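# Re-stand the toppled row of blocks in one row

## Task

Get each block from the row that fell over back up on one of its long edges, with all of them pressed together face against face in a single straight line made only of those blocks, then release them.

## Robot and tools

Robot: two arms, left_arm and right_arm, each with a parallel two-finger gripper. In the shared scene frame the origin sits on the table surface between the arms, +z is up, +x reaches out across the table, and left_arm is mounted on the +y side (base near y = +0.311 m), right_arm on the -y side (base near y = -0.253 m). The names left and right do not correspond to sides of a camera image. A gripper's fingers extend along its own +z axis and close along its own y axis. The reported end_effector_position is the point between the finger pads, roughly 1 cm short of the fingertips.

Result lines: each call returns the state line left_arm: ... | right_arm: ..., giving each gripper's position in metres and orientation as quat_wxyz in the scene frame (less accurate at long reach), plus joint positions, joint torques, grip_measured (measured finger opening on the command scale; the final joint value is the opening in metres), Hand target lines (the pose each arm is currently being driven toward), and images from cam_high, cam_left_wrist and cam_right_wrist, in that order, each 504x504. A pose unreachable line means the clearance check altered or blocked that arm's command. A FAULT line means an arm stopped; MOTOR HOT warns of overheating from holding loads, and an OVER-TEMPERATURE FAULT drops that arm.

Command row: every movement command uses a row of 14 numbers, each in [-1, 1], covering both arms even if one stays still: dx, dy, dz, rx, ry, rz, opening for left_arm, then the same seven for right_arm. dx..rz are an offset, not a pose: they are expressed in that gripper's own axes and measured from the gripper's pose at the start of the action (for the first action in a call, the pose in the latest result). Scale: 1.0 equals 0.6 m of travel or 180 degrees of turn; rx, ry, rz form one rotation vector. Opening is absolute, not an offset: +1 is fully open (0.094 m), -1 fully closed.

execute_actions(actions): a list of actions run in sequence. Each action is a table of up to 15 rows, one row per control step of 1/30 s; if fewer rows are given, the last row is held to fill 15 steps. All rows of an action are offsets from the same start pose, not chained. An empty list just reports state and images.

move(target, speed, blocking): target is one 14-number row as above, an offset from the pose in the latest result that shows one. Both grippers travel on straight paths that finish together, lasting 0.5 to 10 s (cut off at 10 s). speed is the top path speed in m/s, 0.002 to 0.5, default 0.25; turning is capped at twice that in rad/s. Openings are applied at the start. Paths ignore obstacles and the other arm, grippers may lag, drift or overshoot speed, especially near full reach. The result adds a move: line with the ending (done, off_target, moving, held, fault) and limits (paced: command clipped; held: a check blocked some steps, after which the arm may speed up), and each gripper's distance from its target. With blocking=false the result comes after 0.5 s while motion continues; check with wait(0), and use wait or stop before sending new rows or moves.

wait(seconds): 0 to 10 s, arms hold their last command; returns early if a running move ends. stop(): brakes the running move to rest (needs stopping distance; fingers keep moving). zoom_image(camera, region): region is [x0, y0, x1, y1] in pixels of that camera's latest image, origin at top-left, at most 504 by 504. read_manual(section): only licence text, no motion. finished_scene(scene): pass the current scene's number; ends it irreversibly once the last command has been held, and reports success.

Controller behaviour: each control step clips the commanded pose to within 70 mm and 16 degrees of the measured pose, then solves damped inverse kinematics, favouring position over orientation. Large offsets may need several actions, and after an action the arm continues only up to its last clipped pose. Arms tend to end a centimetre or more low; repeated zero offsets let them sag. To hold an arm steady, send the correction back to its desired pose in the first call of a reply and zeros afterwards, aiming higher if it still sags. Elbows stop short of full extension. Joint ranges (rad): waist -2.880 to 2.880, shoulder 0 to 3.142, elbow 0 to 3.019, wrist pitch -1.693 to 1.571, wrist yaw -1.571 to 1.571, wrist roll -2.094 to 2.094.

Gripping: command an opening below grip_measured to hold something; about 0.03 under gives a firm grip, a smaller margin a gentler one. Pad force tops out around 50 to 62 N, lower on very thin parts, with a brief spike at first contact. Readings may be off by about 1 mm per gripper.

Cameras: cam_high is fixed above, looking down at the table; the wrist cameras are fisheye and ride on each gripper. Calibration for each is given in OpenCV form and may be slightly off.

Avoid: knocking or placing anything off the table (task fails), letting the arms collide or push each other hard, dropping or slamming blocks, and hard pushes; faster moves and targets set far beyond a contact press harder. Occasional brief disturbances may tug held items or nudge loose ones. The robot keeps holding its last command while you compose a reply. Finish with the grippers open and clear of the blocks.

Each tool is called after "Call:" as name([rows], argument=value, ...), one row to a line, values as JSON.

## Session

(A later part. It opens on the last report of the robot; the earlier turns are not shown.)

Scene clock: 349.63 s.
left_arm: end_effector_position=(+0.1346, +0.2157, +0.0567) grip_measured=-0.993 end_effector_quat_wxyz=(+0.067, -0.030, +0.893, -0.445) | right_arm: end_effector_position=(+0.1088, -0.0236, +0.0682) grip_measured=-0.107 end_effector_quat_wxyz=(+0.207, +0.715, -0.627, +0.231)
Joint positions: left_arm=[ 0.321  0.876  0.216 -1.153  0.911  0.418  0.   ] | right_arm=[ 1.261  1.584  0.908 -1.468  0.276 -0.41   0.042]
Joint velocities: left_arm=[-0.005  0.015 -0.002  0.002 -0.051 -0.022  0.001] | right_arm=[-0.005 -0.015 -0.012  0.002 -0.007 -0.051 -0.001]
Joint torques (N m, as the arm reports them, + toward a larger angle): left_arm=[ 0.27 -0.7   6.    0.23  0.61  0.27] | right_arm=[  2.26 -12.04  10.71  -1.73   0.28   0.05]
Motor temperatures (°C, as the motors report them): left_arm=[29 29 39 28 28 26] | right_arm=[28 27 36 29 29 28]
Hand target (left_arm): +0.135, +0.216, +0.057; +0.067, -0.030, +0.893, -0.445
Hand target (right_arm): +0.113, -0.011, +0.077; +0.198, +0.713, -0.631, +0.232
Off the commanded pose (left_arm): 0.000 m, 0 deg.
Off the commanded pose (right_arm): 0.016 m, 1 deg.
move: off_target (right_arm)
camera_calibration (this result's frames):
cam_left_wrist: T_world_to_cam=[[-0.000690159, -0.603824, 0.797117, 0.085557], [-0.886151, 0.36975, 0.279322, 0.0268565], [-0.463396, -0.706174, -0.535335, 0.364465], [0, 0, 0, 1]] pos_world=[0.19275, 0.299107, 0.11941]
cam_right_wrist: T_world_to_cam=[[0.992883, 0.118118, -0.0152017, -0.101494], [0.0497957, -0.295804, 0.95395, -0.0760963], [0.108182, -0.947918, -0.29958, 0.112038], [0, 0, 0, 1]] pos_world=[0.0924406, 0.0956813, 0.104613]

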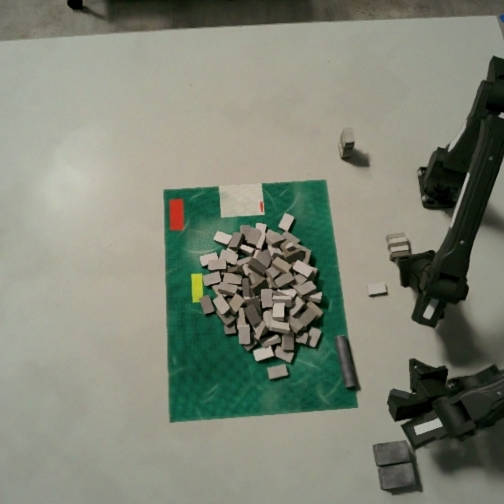

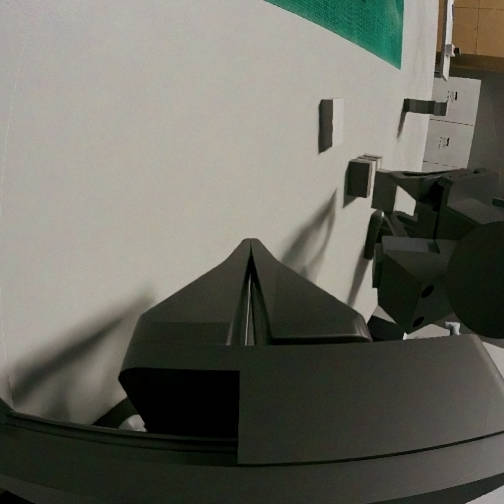

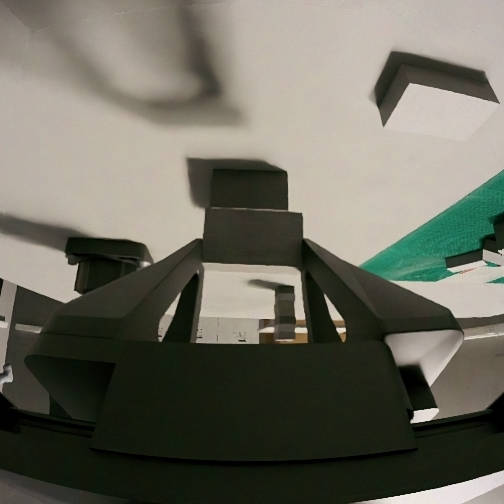

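Call:
move(target=[0,0,0,0,0,0,-1,-0.029,0.005,0.063,0,0,0,-0.2], speed=0.06)

Call:
move(target=[0,0,0,0,0,0,-1,0.021,0,0.016,0,0,0,-0.2], speed=0.03)

Call:
move(target=[0,0,0,0,0,0,-1,-0.006,0,0.013,0,0,0,-0.2], speed=0.03)

Call:
move(target=[0,0,0,0,0,0,-1,0,0,0,0,0,0,0.4])

Call:
move(target=[-0.1,0,-0.15,0,0,0,-1,0,0,-0.1,0,0,0,0.4], speed=0.15)

Call:
move(target=[0,0,0,0,0,0,-1,-0.015,-0.135,-0.015,0,-0.5,0,0.4], speed=0.3)

Scene clock: 362.30 s.
left_arm: end_effector_position=(+0.1346, +0.2157, +0.0567) grip_measured=-0.993 end_effector_quat_wxyz=(+0.067, -0.030, +0.893, -0.445) | right_arm: end_effector_position=(+0.1066, -0.0292, +0.0327) grip_measured=-0.107 end_effector_quat_wxyz=(+0.204, +0.714, -0.629, +0.230)
Joint positions: left_arm=[ 0.321  0.876  0.216 -1.153  0.911  0.418  0.   ] | right_arm=[ 1.261  1.637  0.854 -1.356  0.276 -0.407  0.042]
Joint velocities: left_arm=[ 0.005 -0.015  0.007  0.017  0.007 -0.022 -0.001] | right_arm=[ 0.005 -0.005  0.017 -0.017 -0.081  0.037  0.001]
Joint torques (N m, as the arm reports them, + toward a larger angle): left_arm=[ 0.11 -0.76  5.93  0.29  0.61  0.3 ] | right_arm=[  0.89 -11.86   5.06  -0.14   0.18  -0.18]
Motor temperatures (°C, as the motors report them): left_arm=[29 29 39 28 28 26] | right_arm=[28 27 37 29 29 28]
Hand target (left_arm): +0.135, +0.216, +0.057; +0.067, -0.030, +0.893, -0.445
Hand target (right_arm): +0.106, -0.032, +0.027; +0.207, +0.715, -0.627, +0.231
Off the commanded pose (left_arm): 0.000 m, 0 deg.
Off the commanded pose (right_arm): 0.006 m, 0 deg.
move: done
camera_calibration (this result's frames):
cam_left_wrist: T_world_to_cam=[[-0.000690159, -0.603824, 0.797117, 0.085557], [-0.886151, 0.36975, 0.279322, 0.0268565], [-0.463396, -0.706174, -0.535335, 0.364465], [0, 0, 0, 1]] pos_world=[0.19275, 0.299107, 0.11941]
cam_right_wrist: T_world_to_cam=[[0.993221, 0.115736, -0.0107811, -0.0995089], [0.0454403, -0.301234, 0.952467, -0.0435054], [0.106987, -0.946501, -0.304451, 0.0966395], [0, 0, 0, 1]] pos_world=[0.090472, 0.0898809, 0.0697866]

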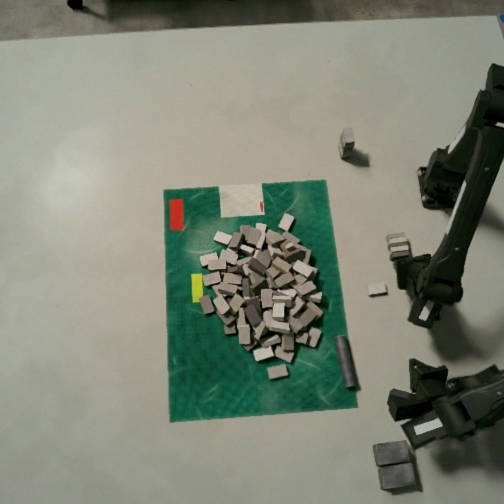

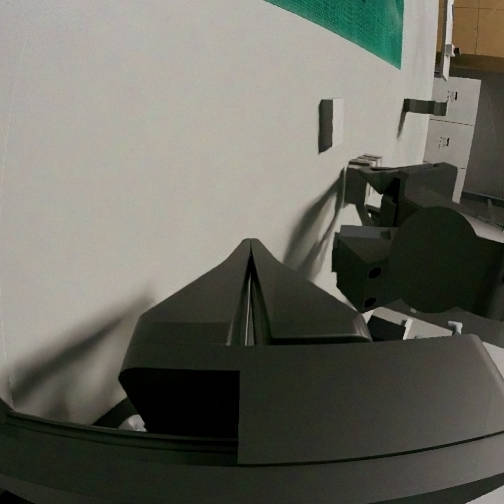

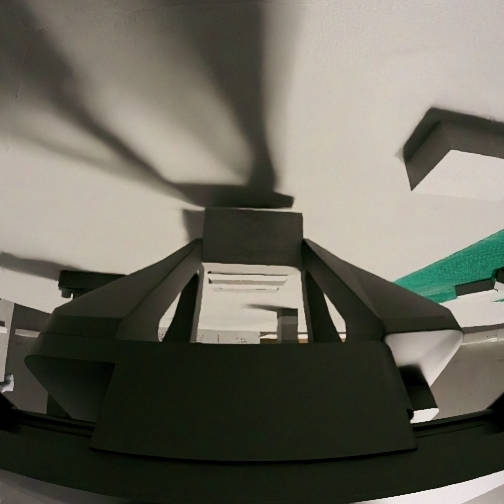

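Scene clock: 363.07 s.
left_arm: end_effector_position=(+0.1346, +0.2157, +0.0567) grip_measured=-0.993 end_effector_quat_wxyz=(+0.067, -0.030, +0.893, -0.445) | right_arm: end_effector_position=(+0.1065, -0.0422, +0.0320) grip_measured=-0.107 end_effector_quat_wxyz=(+0.209, +0.712, -0.628, +0.233)
Joint positions: left_arm=[ 0.321  0.876  0.216 -1.153  0.911  0.418  0.   ] | right_arm=[ 1.248  1.622  0.824 -1.352  0.283 -0.414  0.042]
Joint velocities: left_arm=[-0.005  0.005 -0.017 -0.012 -0.066 -0.022  0.001] | right_arm=[-0.005 -0.005 -0.007 -0.007 -0.022 -0.022 -0.001]
Joint torques (N m, as the arm reports them, + toward a larger angle): left_arm=[ 0.24 -0.91  6.    0.16  0.61  0.27] | right_arm=[  0.17 -14.24   4.82  -0.19   0.35  -0.15]
Motor temperatures (°C, as the motors report them): left_arm=[29 29 39 28 28 26] | right_arm=[28 27 37 29 29 28]
Hand target (left_arm): +0.135, +0.216, +0.057; +0.067, -0.030, +0.893, -0.445
Hand target (right_arm): +0.109, -0.045, +0.032; +0.204, +0.714, -0.629, +0.230
Off the commanded pose (left_arm): 0.000 m, 0 deg.
Off the commanded pose (right_arm): 0.003 m, 1 deg.
move: done
camera_calibration (this result's frames):
cam_left_wrist: T_world_to_cam=[[-0.000690159, -0.603824, 0.797117, 0.085557], [-0.886151, 0.36975, 0.279322, 0.0268565], [-0.463396, -0.706174, -0.535335, 0.364465], [0, 0, 0, 1]] pos_world=[0.19275, 0.299107, 0.11941]
cam_right_wrist: T_world_to_cam=[[0.993599, 0.112037, -0.0144231, -0.0979568], [0.046538, -0.289651, 0.956, -0.0464391], [0.10293, -0.950552, -0.293011, 0.0839928], [0, 0, 0, 1]] pos_world=[0.0908456, 0.0773632, 0.0675938]

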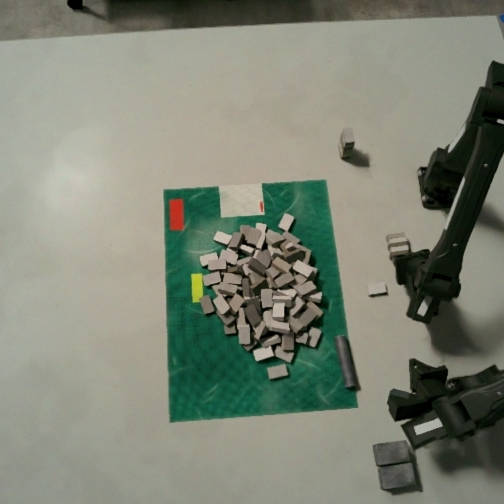

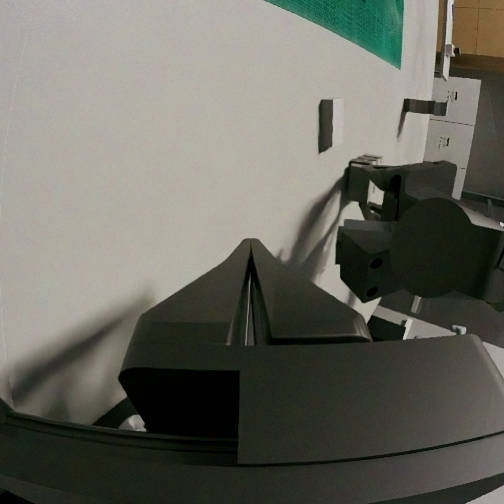

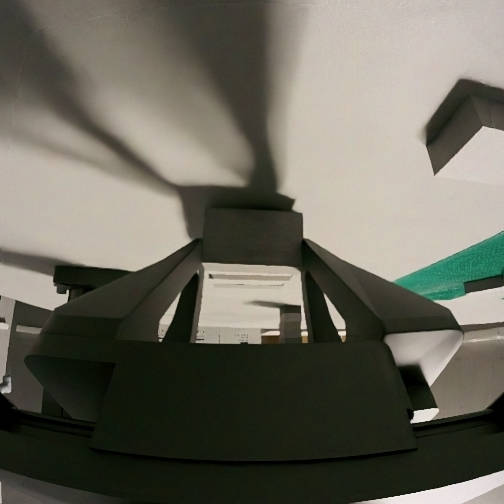

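Scene clock: 363.77 s.
left_arm: end_effector_position=(+0.1346, +0.2157, +0.0567) grip_measured=-0.993 end_effector_quat_wxyz=(+0.067, -0.030, +0.893, -0.445) | right_arm: end_effector_position=(+0.1074, -0.0400, +0.0304) grip_measured=-0.107 end_effector_quat_wxyz=(+0.204, +0.713, -0.630, +0.231)
Joint positions: left_arm=[ 0.321  0.876  0.216 -1.153  0.911  0.418  0.   ] | right_arm=[ 1.248  1.622  0.824 -1.34   0.283 -0.414  0.042]
Joint velocities: left_arm=[-0.005 -0.005  0.017 -0.007 -0.022 -0.022 -0.   ] | right_arm=[ 0.015 -0.005 -0.017  0.007 -0.051  0.007 -0.002]
Joint torques (N m, as the arm reports them, + toward a larger angle): left_arm=[-0.19 -0.99  5.92  0.25  0.62  0.28] | right_arm=[  1.27 -10.89   4.74  -0.14   0.22  -0.1 ]
Motor temperatures (°C, as the motors report them): left_arm=[29 29 39 28 28 26] | right_arm=[28 27 37 29 29 28]
Hand target (left_arm): +0.135, +0.216, +0.057; +0.067, -0.030, +0.893, -0.445
Hand target (right_arm): +0.107, -0.044, +0.024; +0.209, +0.712, -0.628, +0.233
Off the commanded pose (left_arm): 0.000 m, 0 deg.
Off the commanded pose (right_arm): 0.008 m, 1 deg.
move: done
camera_calibration (this result's frames):
cam_left_wrist: T_world_to_cam=[[-0.000690159, -0.603824, 0.797117, 0.085557], [-0.886151, 0.36975, 0.279322, 0.0268565], [-0.463396, -0.706174, -0.535335, 0.364465], [0, 0, 0, 1]] pos_world=[0.19275, 0.299107, 0.11941]
cam_right_wrist: T_world_to_cam=[[0.993614, 0.112476, -0.00894447, -0.0992754], [0.0425889, -0.300459, 0.952844, -0.0442189], [0.104484, -0.94714, -0.30333, 0.0858902], [0, 0, 0, 1]] pos_world=[0.0915506, 0.0792301, 0.0672988]

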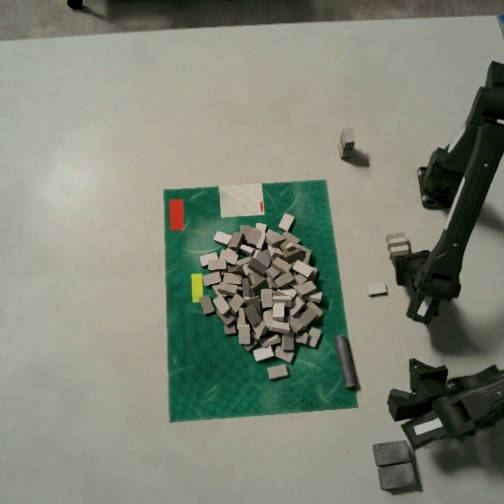

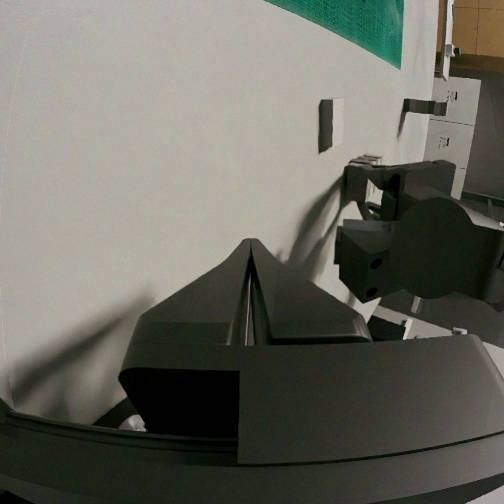

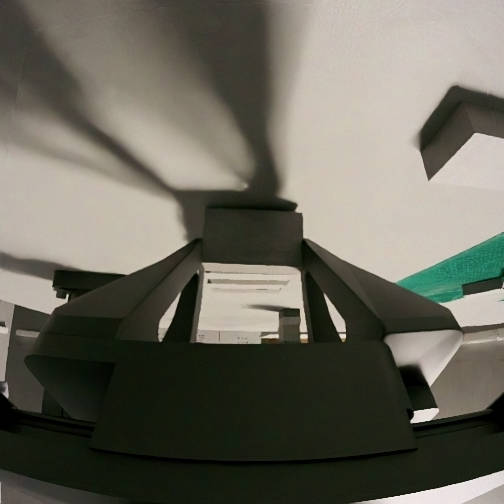

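Scene clock: 364.27 s.
left_arm: end_effector_position=(+0.1346, +0.2157, +0.0567) grip_measured=-0.993 end_effector_quat_wxyz=(+0.067, -0.030, +0.893, -0.445) | right_arm: end_effector_position=(+0.1074, -0.0400, +0.0304) grip_measured=+0.397 end_effector_quat_wxyz=(+0.204, +0.713, -0.630, +0.231)
Joint positions: left_arm=[ 0.321  0.876  0.216 -1.153  0.911  0.418  0.   ] | right_arm=[ 1.248  1.622  0.824 -1.34   0.283 -0.414  0.066]
Joint velocities: left_arm=[-0.005 -0.005 -0.012 -0.012 -0.139 -0.007  0.   ] | right_arm=[ 0.005  0.005 -0.017 -0.012  0.022  0.022 -0.001]
Joint torques (N m, as the arm reports them, + toward a larger angle): left_arm=[ 0.06 -0.65  6.05  0.26  0.63  0.28] | right_arm=[  0.44 -12.05   5.68  -0.65   0.15  -0.16]
Motor temperatures (°C, as the motors report them): left_arm=[29 29 39 28 28 26] | right_arm=[28 27 36 29 29 28]
Hand target (left_arm): +0.135, +0.216, +0.057; +0.067, -0.030, +0.893, -0.445
Hand target (right_arm): +0.107, -0.040, +0.030; +0.204, +0.713, -0.630, +0.231
Off the commanded pose (left_arm): 0.000 m, 0 deg.
Off the commanded pose (right_arm): 0.000 m, 0 deg.
move: done
camera_calibration (this result's frames):
cam_left_wrist: T_world_to_cam=[[-0.000690159, -0.603824, 0.797117, 0.085557], [-0.886151, 0.36975, 0.279322, 0.0268565], [-0.463396, -0.706174, -0.535335, 0.364465], [0, 0, 0, 1]] pos_world=[0.19275, 0.299107, 0.11941]
cam_right_wrist: T_world_to_cam=[[0.993614, 0.112476, -0.00894447, -0.0992754], [0.0425889, -0.300459, 0.952844, -0.0442189], [0.104484, -0.94714, -0.30333, 0.0858902], [0, 0, 0, 1]] pos_world=[0.0915506, 0.0792301, 0.0672988]

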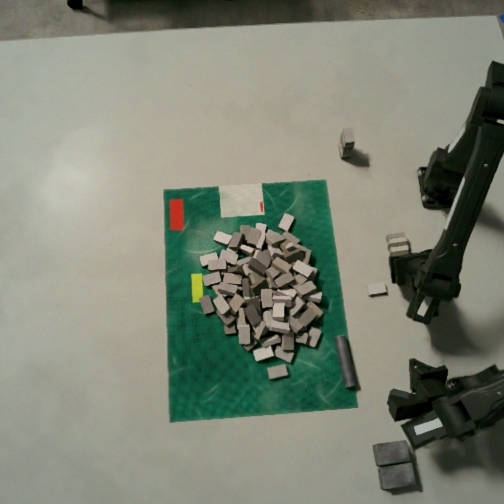

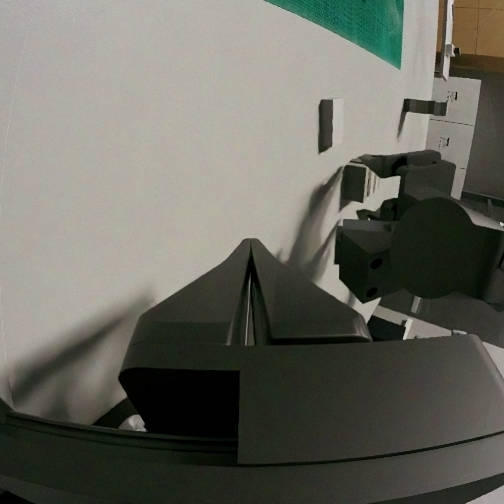

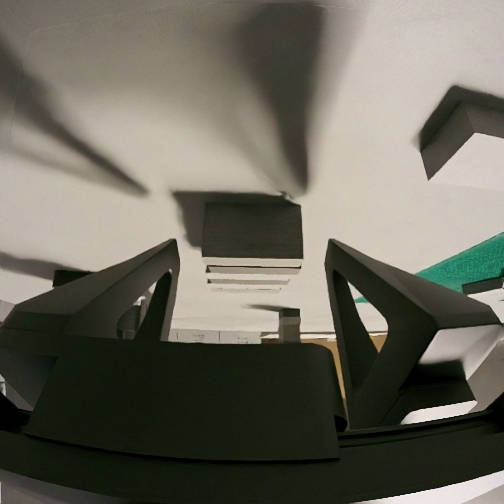

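Scene clock: 365.57 s.
left_arm: end_effector_position=(+0.1733, +0.2838, +0.1105) grip_measured=-0.993 end_effector_quat_wxyz=(+0.061, -0.032, +0.891, -0.449) | right_arm: end_effector_position=(+0.1018, -0.0189, +0.0685) grip_measured=+0.397 end_effector_quat_wxyz=(+0.216, +0.713, -0.625, +0.235)
Joint positions: left_arm=[ 0.596  1.114  0.481 -1.495  0.804  0.812  0.   ] | right_arm=[ 1.284  1.605  0.924 -1.491  0.263 -0.387  0.066]
Joint velocities: left_arm=[-0.015  0.015  0.007 -0.002 -0.022  0.022  0.   ] | right_arm=[-0.015  0.005 -0.007  0.017 -0.007 -0.037 -0.001]
Joint torques (N m, as the arm reports them, + toward a larger angle): left_arm=[ 1.06 -3.01  7.99 -1.05  0.3   0.4 ] | right_arm=[  1.85 -14.12   9.91  -1.68   0.07  -0.01]
Motor temperatures (°C, as the motors report them): left_arm=[29 29 39 28 28 26] | right_arm=[28 27 37 29 29 28]
Hand target (left_arm): +0.181, +0.293, +0.116; +0.067, -0.030, +0.892, -0.446
Hand target (right_arm): +0.103, -0.006, +0.080; +0.204, +0.713, -0.630, +0.231
Off the commanded pose (left_arm): 0.013 m, 1 deg.
Off the commanded pose (right_arm): 0.017 m, 2 deg.
move: off_target (left_arm, right_arm)
camera_calibration (this result's frames):
cam_left_wrist: T_world_to_cam=[[0.0064104, -0.59608, 0.802899, 0.0797268], [-0.882082, 0.374852, 0.285336, 0.0181195], [-0.471051, -0.710052, -0.523389, 0.460423], [0, 0, 0, 1]] pos_world=[0.232355, 0.367656, 0.171798]
cam_right_wrist: T_world_to_cam=[[0.993079, 0.115072, -0.0235207, -0.094607], [0.0547373, -0.276259, 0.959523, -0.0751892], [0.103917, -0.95417, -0.280645, 0.116351], [0, 0, 0, 1]] pos_world=[0.085977, 0.101134, 0.102574]

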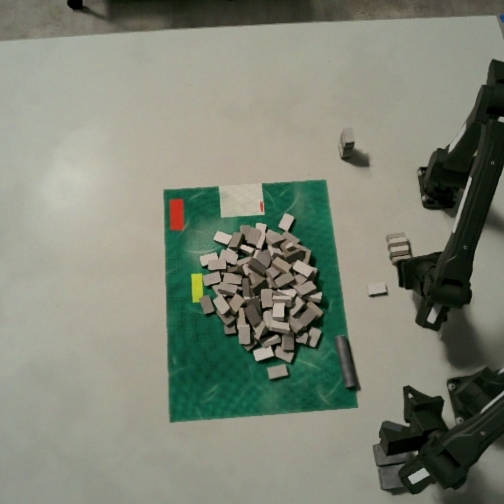

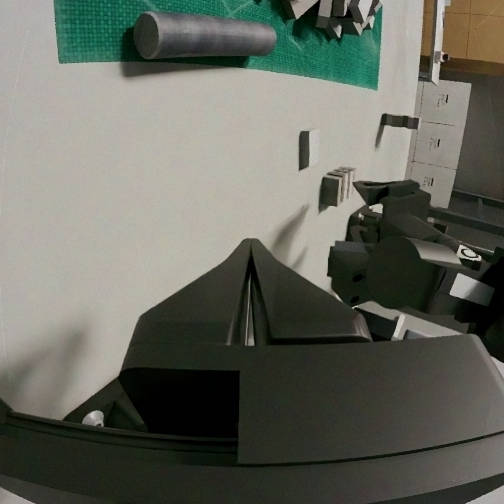

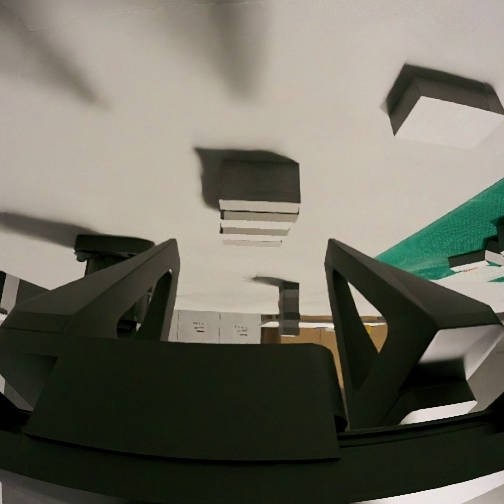

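Scene clock: 368.60 s.
left_arm: end_effector_position=(+0.1733, +0.2838, +0.1105) grip_measured=-0.993 end_effector_quat_wxyz=(+0.061, -0.032, +0.891, -0.449) | right_arm: end_effector_position=(+0.1811, +0.0050, +0.0695) grip_measured=+0.397 end_effector_quat_wxyz=(-0.277, +0.660, -0.605, -0.349)
Joint positions: left_arm=[ 0.596  1.114  0.481 -1.495  0.804  0.812  0.   ] | right_arm=[ 0.54   1.235  0.453 -0.383 -0.855 -0.982  0.066]
Joint velocities: left_arm=[-0.015 -0.005 -0.012 -0.012  0.051 -0.051  0.   ] | right_arm=[-0.034  0.015 -0.002  0.002  0.007 -0.007 -0.   ]
Joint torques (N m, as the arm reports them, + toward a larger angle): left_arm=[ 0.19 -5.09  5.65 -0.39  0.51  0.26] | right_arm=[ 1.42 -6.68  6.64  1.86 -0.57 -0.21]
Motor temperatures (°C, as the motors report them): left_arm=[29 29 39 28 28 26] | right_arm=[28 27 36 29 29 28]
Hand target (left_arm): +0.173, +0.284, +0.110; +0.061, -0.032, +0.891, -0.449
Hand target (right_arm): +0.181, +0.003, +0.065; -0.281, +0.662, -0.602, -0.347
Off the commanded pose (left_arm): 0.000 m, 0 deg.
Off the commanded pose (right_arm): 0.001 m, 2 deg.
move: done
camera_calibration (this result's frames):
cam_left_wrist: T_world_to_cam=[[0.0064104, -0.59608, 0.802899, 0.0797268], [-0.882082, 0.374852, 0.285336, 0.0181195], [-0.471051, -0.710052, -0.523389, 0.460423], [0, 0, 0, 1]] pos_world=[0.232355, 0.367656, 0.171798]
cam_right_wrist: T_world_to_cam=[[0.99001, 0.123596, -0.0678571, -0.172522], [0.0998599, -0.954378, -0.281407, 0.00755316], [-0.0995422, 0.27182, -0.957186, 0.208913], [0, 0, 0, 1]] pos_world=[0.19084, -0.028255, 0.190388]

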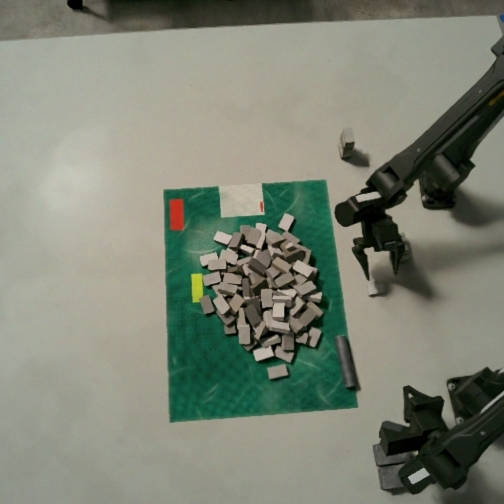

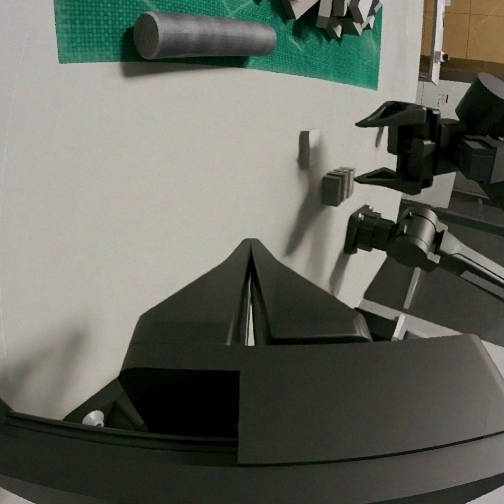

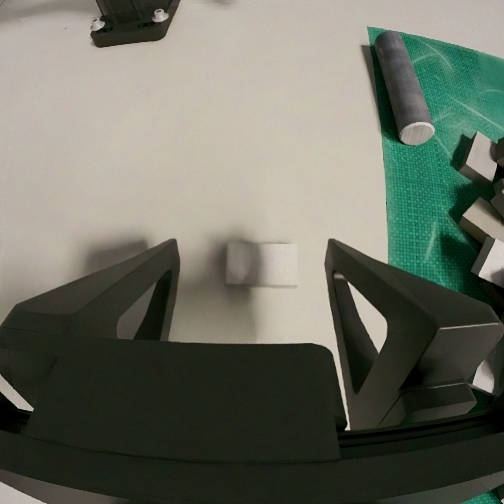

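Call:
move(target=[0,0,0,0,0,0,-1,0.075,0,0.07,0.013,-0.01,-0.017,0.4], speed=0.08)

Scene clock: 386.27 s.
left_arm: end_effector_position=(+0.1733, +0.2838, +0.1105) grip_measured=-0.993 end_effector_quat_wxyz=(+0.061, -0.032, +0.891, -0.449) | right_arm: end_effector_position=(+0.1825, +0.0115, +0.0105) grip_measured=+0.397 end_effector_quat_wxyz=(-0.311, +0.665, -0.589, -0.338)
Joint positions: left_arm=[ 0.596  1.114  0.481 -1.495  0.804  0.812  0.   ] | right_arm=[ 0.559  1.459  0.362  0.033 -0.848 -0.952  0.066]
Joint velocities: left_arm=[-0.015 -0.005  0.007 -0.002  0.051  0.051 -0.   ] | right_arm=[-0.015 -0.015  0.002  0.012  0.081 -0.051  0.   ]
Joint torques (N m, as the arm reports them, + toward a larger angle): left_arm=[ 0.17 -5.08  5.62 -0.35  0.51  0.25] | right_arm=[ 1.38 -8.92  4.26  2.21 -0.36  0.02]
Motor temperatures (°C, as the motors report them): left_arm=[29 29 39 28 28 26] | right_arm=[28 27 35 29 29 28]
Hand target (left_arm): +0.173, +0.284, +0.110; +0.061, -0.032, +0.891, -0.449
Hand target (right_arm): +0.178, +0.012, +0.007; -0.309, +0.664, -0.590, -0.340
Off the commanded pose (left_arm): 0.000 m, 0 deg.
Off the commanded pose (right_arm): 0.006 m, 0 deg.
move: done
camera_calibration (this result's frames):
cam_left_wrist: T_world_to_cam=[[0.0064104, -0.59608, 0.802899, 0.0797268], [-0.882082, 0.374852, 0.285336, 0.0181195], [-0.471051, -0.710052, -0.523389, 0.460423], [0, 0, 0, 1]] pos_world=[0.232355, 0.367656, 0.171798]
cam_right_wrist: T_world_to_cam=[[0.992434, 0.122681, 0.00500151, -0.179917], [0.118111, -0.94275, -0.311884, -0.00610197], [-0.033547, 0.310115, -0.950107, 0.138207], [0, 0, 0, 1]] pos_world=[0.183912, -0.0265405, 0.130309]

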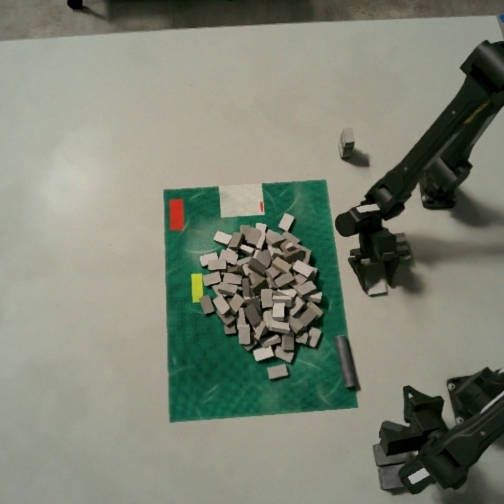

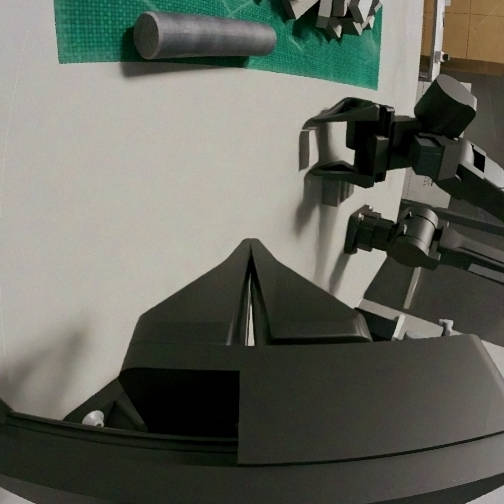

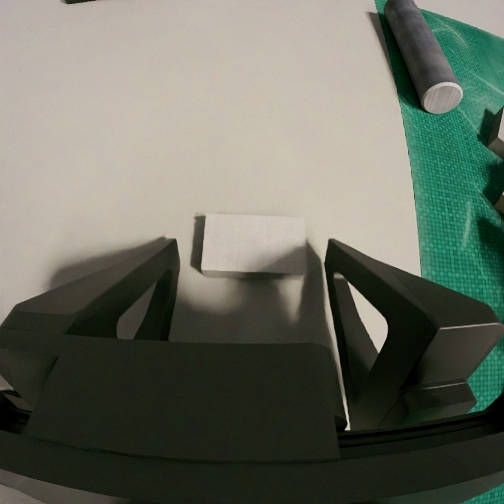

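Call:
move(target=[0,0,0,0,0,0,-1,0,0,0,0,0,0,-0.2])

Call:
move(target=[0,0,0,0,0,0,-1,-0.07,0,-0.048,0,0,0,-0.2], speed=0.15)

Scene clock: 391.80 s.
left_arm: end_effector_position=(+0.1733, +0.2838, +0.1105) grip_measured=-0.993 end_effector_quat_wxyz=(+0.061, -0.032, +0.891, -0.449) | right_arm: end_effector_position=(+0.1826, +0.0116, +0.0105) grip_measured=-0.093 end_effector_quat_wxyz=(-0.311, +0.665, -0.589, -0.338)
Joint positions: left_arm=[ 0.596  1.114  0.481 -1.495  0.804  0.812  0.   ] | right_arm=[ 0.559  1.459  0.362  0.034 -0.847 -0.95   0.043]
Joint velocities: left_arm=[-0.005 -0.015 -0.007 -0.007 -0.022 -0.066 -0.001] | right_arm=[-0.015 -0.005  0.007  0.012  0.022 -0.066  0.001]
Joint torques (N m, as the arm reports them, + toward a larger angle): left_arm=[ 0.24 -4.67  5.57 -0.46  0.51  0.27] | right_arm=[ 1.06 -8.84  5.12  1.05 -0.41 -0.13]
Motor temperatures (°C, as the motors report them): left_arm=[29 29 39 28 28 26] | right_arm=[28 27 35 29 29 28]
Hand target (left_arm): +0.173, +0.284, +0.110; +0.061, -0.032, +0.891, -0.449
Hand target (right_arm): +0.183, +0.012, +0.010; -0.311, +0.665, -0.589, -0.338
Off the commanded pose (left_arm): 0.000 m, 0 deg.
Off the commanded pose (right_arm): 0.000 m, 0 deg.
move: done
camera_calibration (this result's frames):
cam_left_wrist: T_world_to_cam=[[0.0064104, -0.59608, 0.802899, 0.0797268], [-0.882082, 0.374852, 0.285336, 0.0181195], [-0.471051, -0.710052, -0.523389, 0.460423], [0, 0, 0, 1]] pos_world=[0.232355, 0.367656, 0.171798]
cam_right_wrist: T_world_to_cam=[[0.992622, 0.121183, 0.00396707, -0.180077], [0.116367, -0.942962, -0.3119, -0.00575774], [-0.0340563, 0.310061, -0.950107, 0.138321], [0, 0, 0, 1]] pos_world=[0.18413, -0.0264947, 0.130338]

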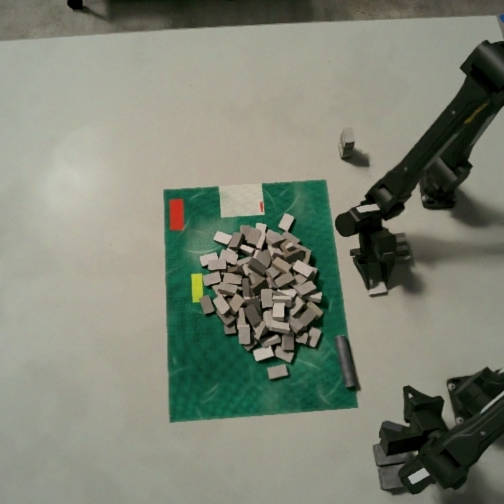

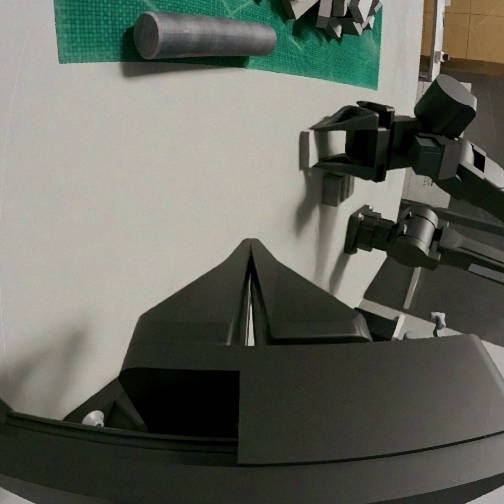

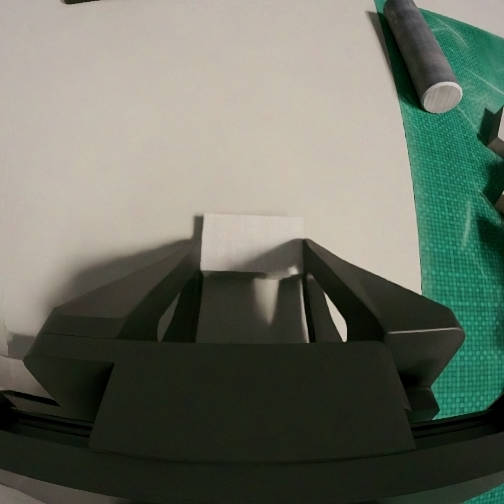

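Scene clock: 392.63 s.
left_arm: end_effector_position=(+0.1733, +0.2838, +0.1105) grip_measured=-0.993 end_effector_quat_wxyz=(+0.061, -0.032, +0.891, -0.449) | right_arm: end_effector_position=(+0.1672, +0.0028, +0.0498) grip_measured=-0.093 end_effector_quat_wxyz=(-0.301, +0.663, -0.595, -0.341)
Joint positions: left_arm=[ 0.596  1.114  0.481 -1.495  0.804  0.812  0.   ] | right_arm=[ 0.559  1.244  0.362 -0.204 -0.846 -0.95   0.043]
Joint velocities: left_arm=[ 0.005 -0.005 -0.007  0.002 -0.022 -0.11   0.   ] | right_arm=[-0.015  0.015  0.002 -0.042 -0.022  0.051 -0.   ]
Joint torques (N m, as the arm reports them, + toward a larger angle): left_arm=[-0.1  -4.95  5.77 -0.49  0.51  0.29] | right_arm=[ 1.12 -6.87 11.    0.56 -0.4  -0.04]
Motor temperatures (°C, as the motors report them): left_arm=[29 29 39 28 28 26] | right_arm=[28 27 35 29 29 28]
Hand target (left_arm): +0.173, +0.284, +0.110; +0.061, -0.032, +0.891, -0.449
Hand target (right_arm): +0.180, +0.011, +0.063; -0.311, +0.665, -0.589, -0.338
Off the commanded pose (left_arm): 0.000 m, 0 deg.
Off the commanded pose (right_arm): 0.021 m, 1 deg.
move: off_target (right_arm)
camera_calibration (this result's frames):
cam_left_wrist: T_world_to_cam=[[0.0064104, -0.59608, 0.802899, 0.0797268], [-0.882082, 0.374852, 0.285336, 0.0181195], [-0.471051, -0.710052, -0.523389, 0.460423], [0, 0, 0, 1]] pos_world=[0.232355, 0.367656, 0.171798]
cam_right_wrist: T_world_to_cam=[[0.992581, 0.12038, -0.0170744, -0.162816], [0.109637, -0.946881, -0.302317, 0.00066478], [-0.0525602, 0.298202, -0.953055, 0.18111], [0, 0, 0, 1]] pos_world=[0.171054, -0.0337782, 0.170029]

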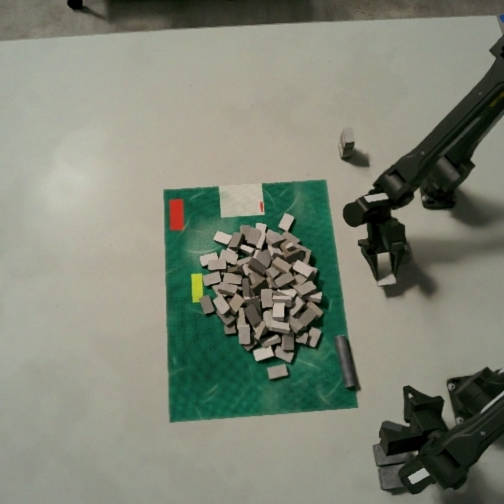

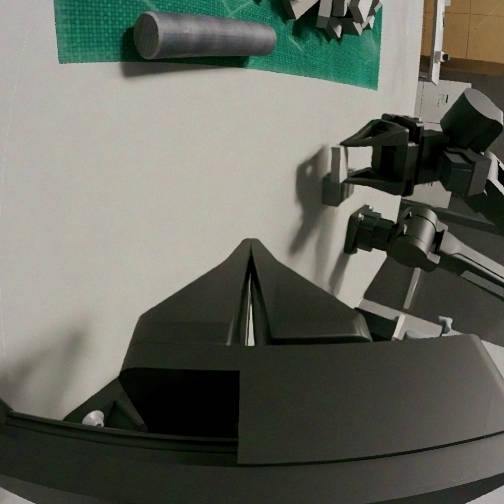

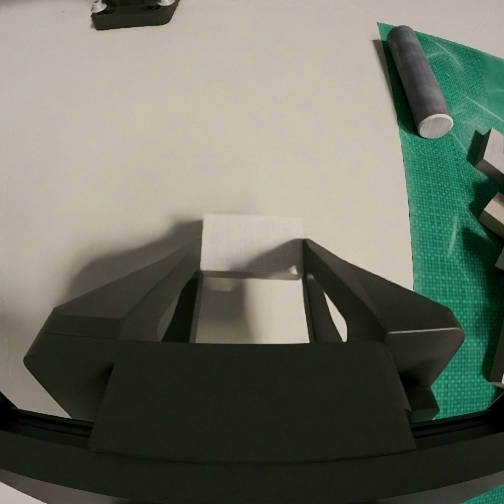

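Call:
move(target=[0,0,0,0,0,0,-1,-0.043,0.095,-0.018,0,0.5,0,-0.2], speed=0.3)

Scene clock: 403.20 s.
left_arm: end_effector_position=(+0.1733, +0.2838, +0.1105) grip_measured=-0.993 end_effector_quat_wxyz=(+0.061, -0.032, +0.891, -0.449) | right_arm: end_effector_position=(+0.1050, -0.0112, +0.0703) grip_measured=-0.093 end_effector_quat_wxyz=(+0.205, +0.711, -0.629, +0.239)
Joint positions: left_arm=[ 0.596  1.114  0.481 -1.495  0.804  0.812  0.   ] | right_arm=[ 1.289  1.61   0.942 -1.489  0.274 -0.372  0.043]
Joint velocities: left_arm=[ 0.005 -0.005 -0.012 -0.017 -0.007  0.066 -0.   ] | right_arm=[-0.005  0.015 -0.012 -0.007 -0.051  0.007 -0.   ]
Joint torques (N m, as the arm reports them, + toward a larger angle): left_arm=[-0.15 -4.56  5.64 -0.39  0.51  0.26] | right_arm=[  1.91 -13.29  10.71  -1.69   0.28  -0.08]
Motor temperatures (°C, as the motors report them): left_arm=[29 29 39 28 28 26] | right_arm=[28 27 37 29 29 28]
Hand target (left_arm): +0.173, +0.284, +0.110; +0.061, -0.032, +0.891, -0.449
Hand target (right_arm): +0.109, +0.002, +0.079; +0.197, +0.709, -0.633, +0.240
Off the commanded pose (left_arm): 0.000 m, 0 deg.
Off the commanded pose (right_arm): 0.016 m, 1 deg.
move: off_target (right_arm)
camera_calibration (this result's frames):
cam_left_wrist: T_world_to_cam=[[0.0064104, -0.59608, 0.802899, 0.0797268], [-0.882082, 0.374852, 0.285336, 0.0181195], [-0.471051, -0.710052, -0.523389, 0.460423], [0, 0, 0, 1]] pos_world=[0.232355, 0.367656, 0.171798]
cam_right_wrist: T_world_to_cam=[[0.993494, 0.113887, -0.000303837, -0.100388], [0.0332709, -0.287684, 0.957147, -0.0726424], [0.10892, -0.95093, -0.289602, 0.124023], [0, 0, 0, 1]] pos_world=[0.0886436, 0.108472, 0.105416]

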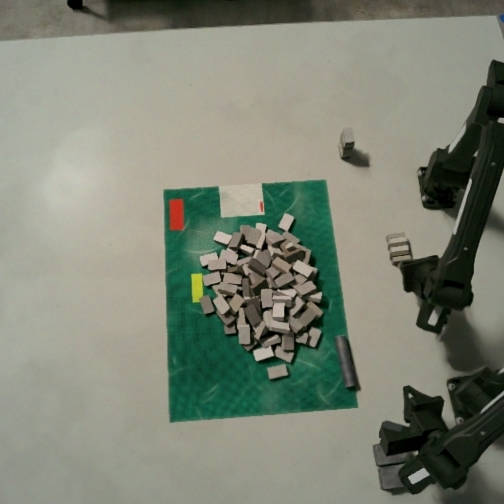

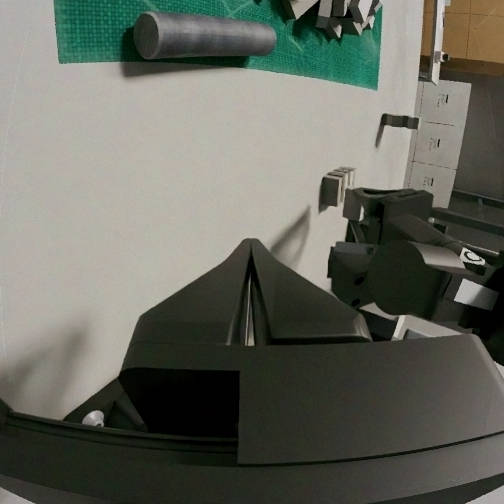

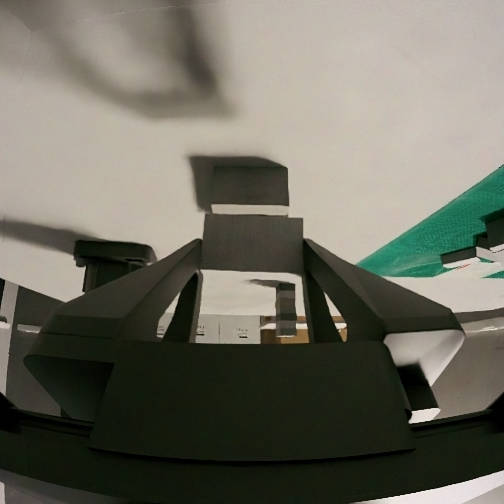

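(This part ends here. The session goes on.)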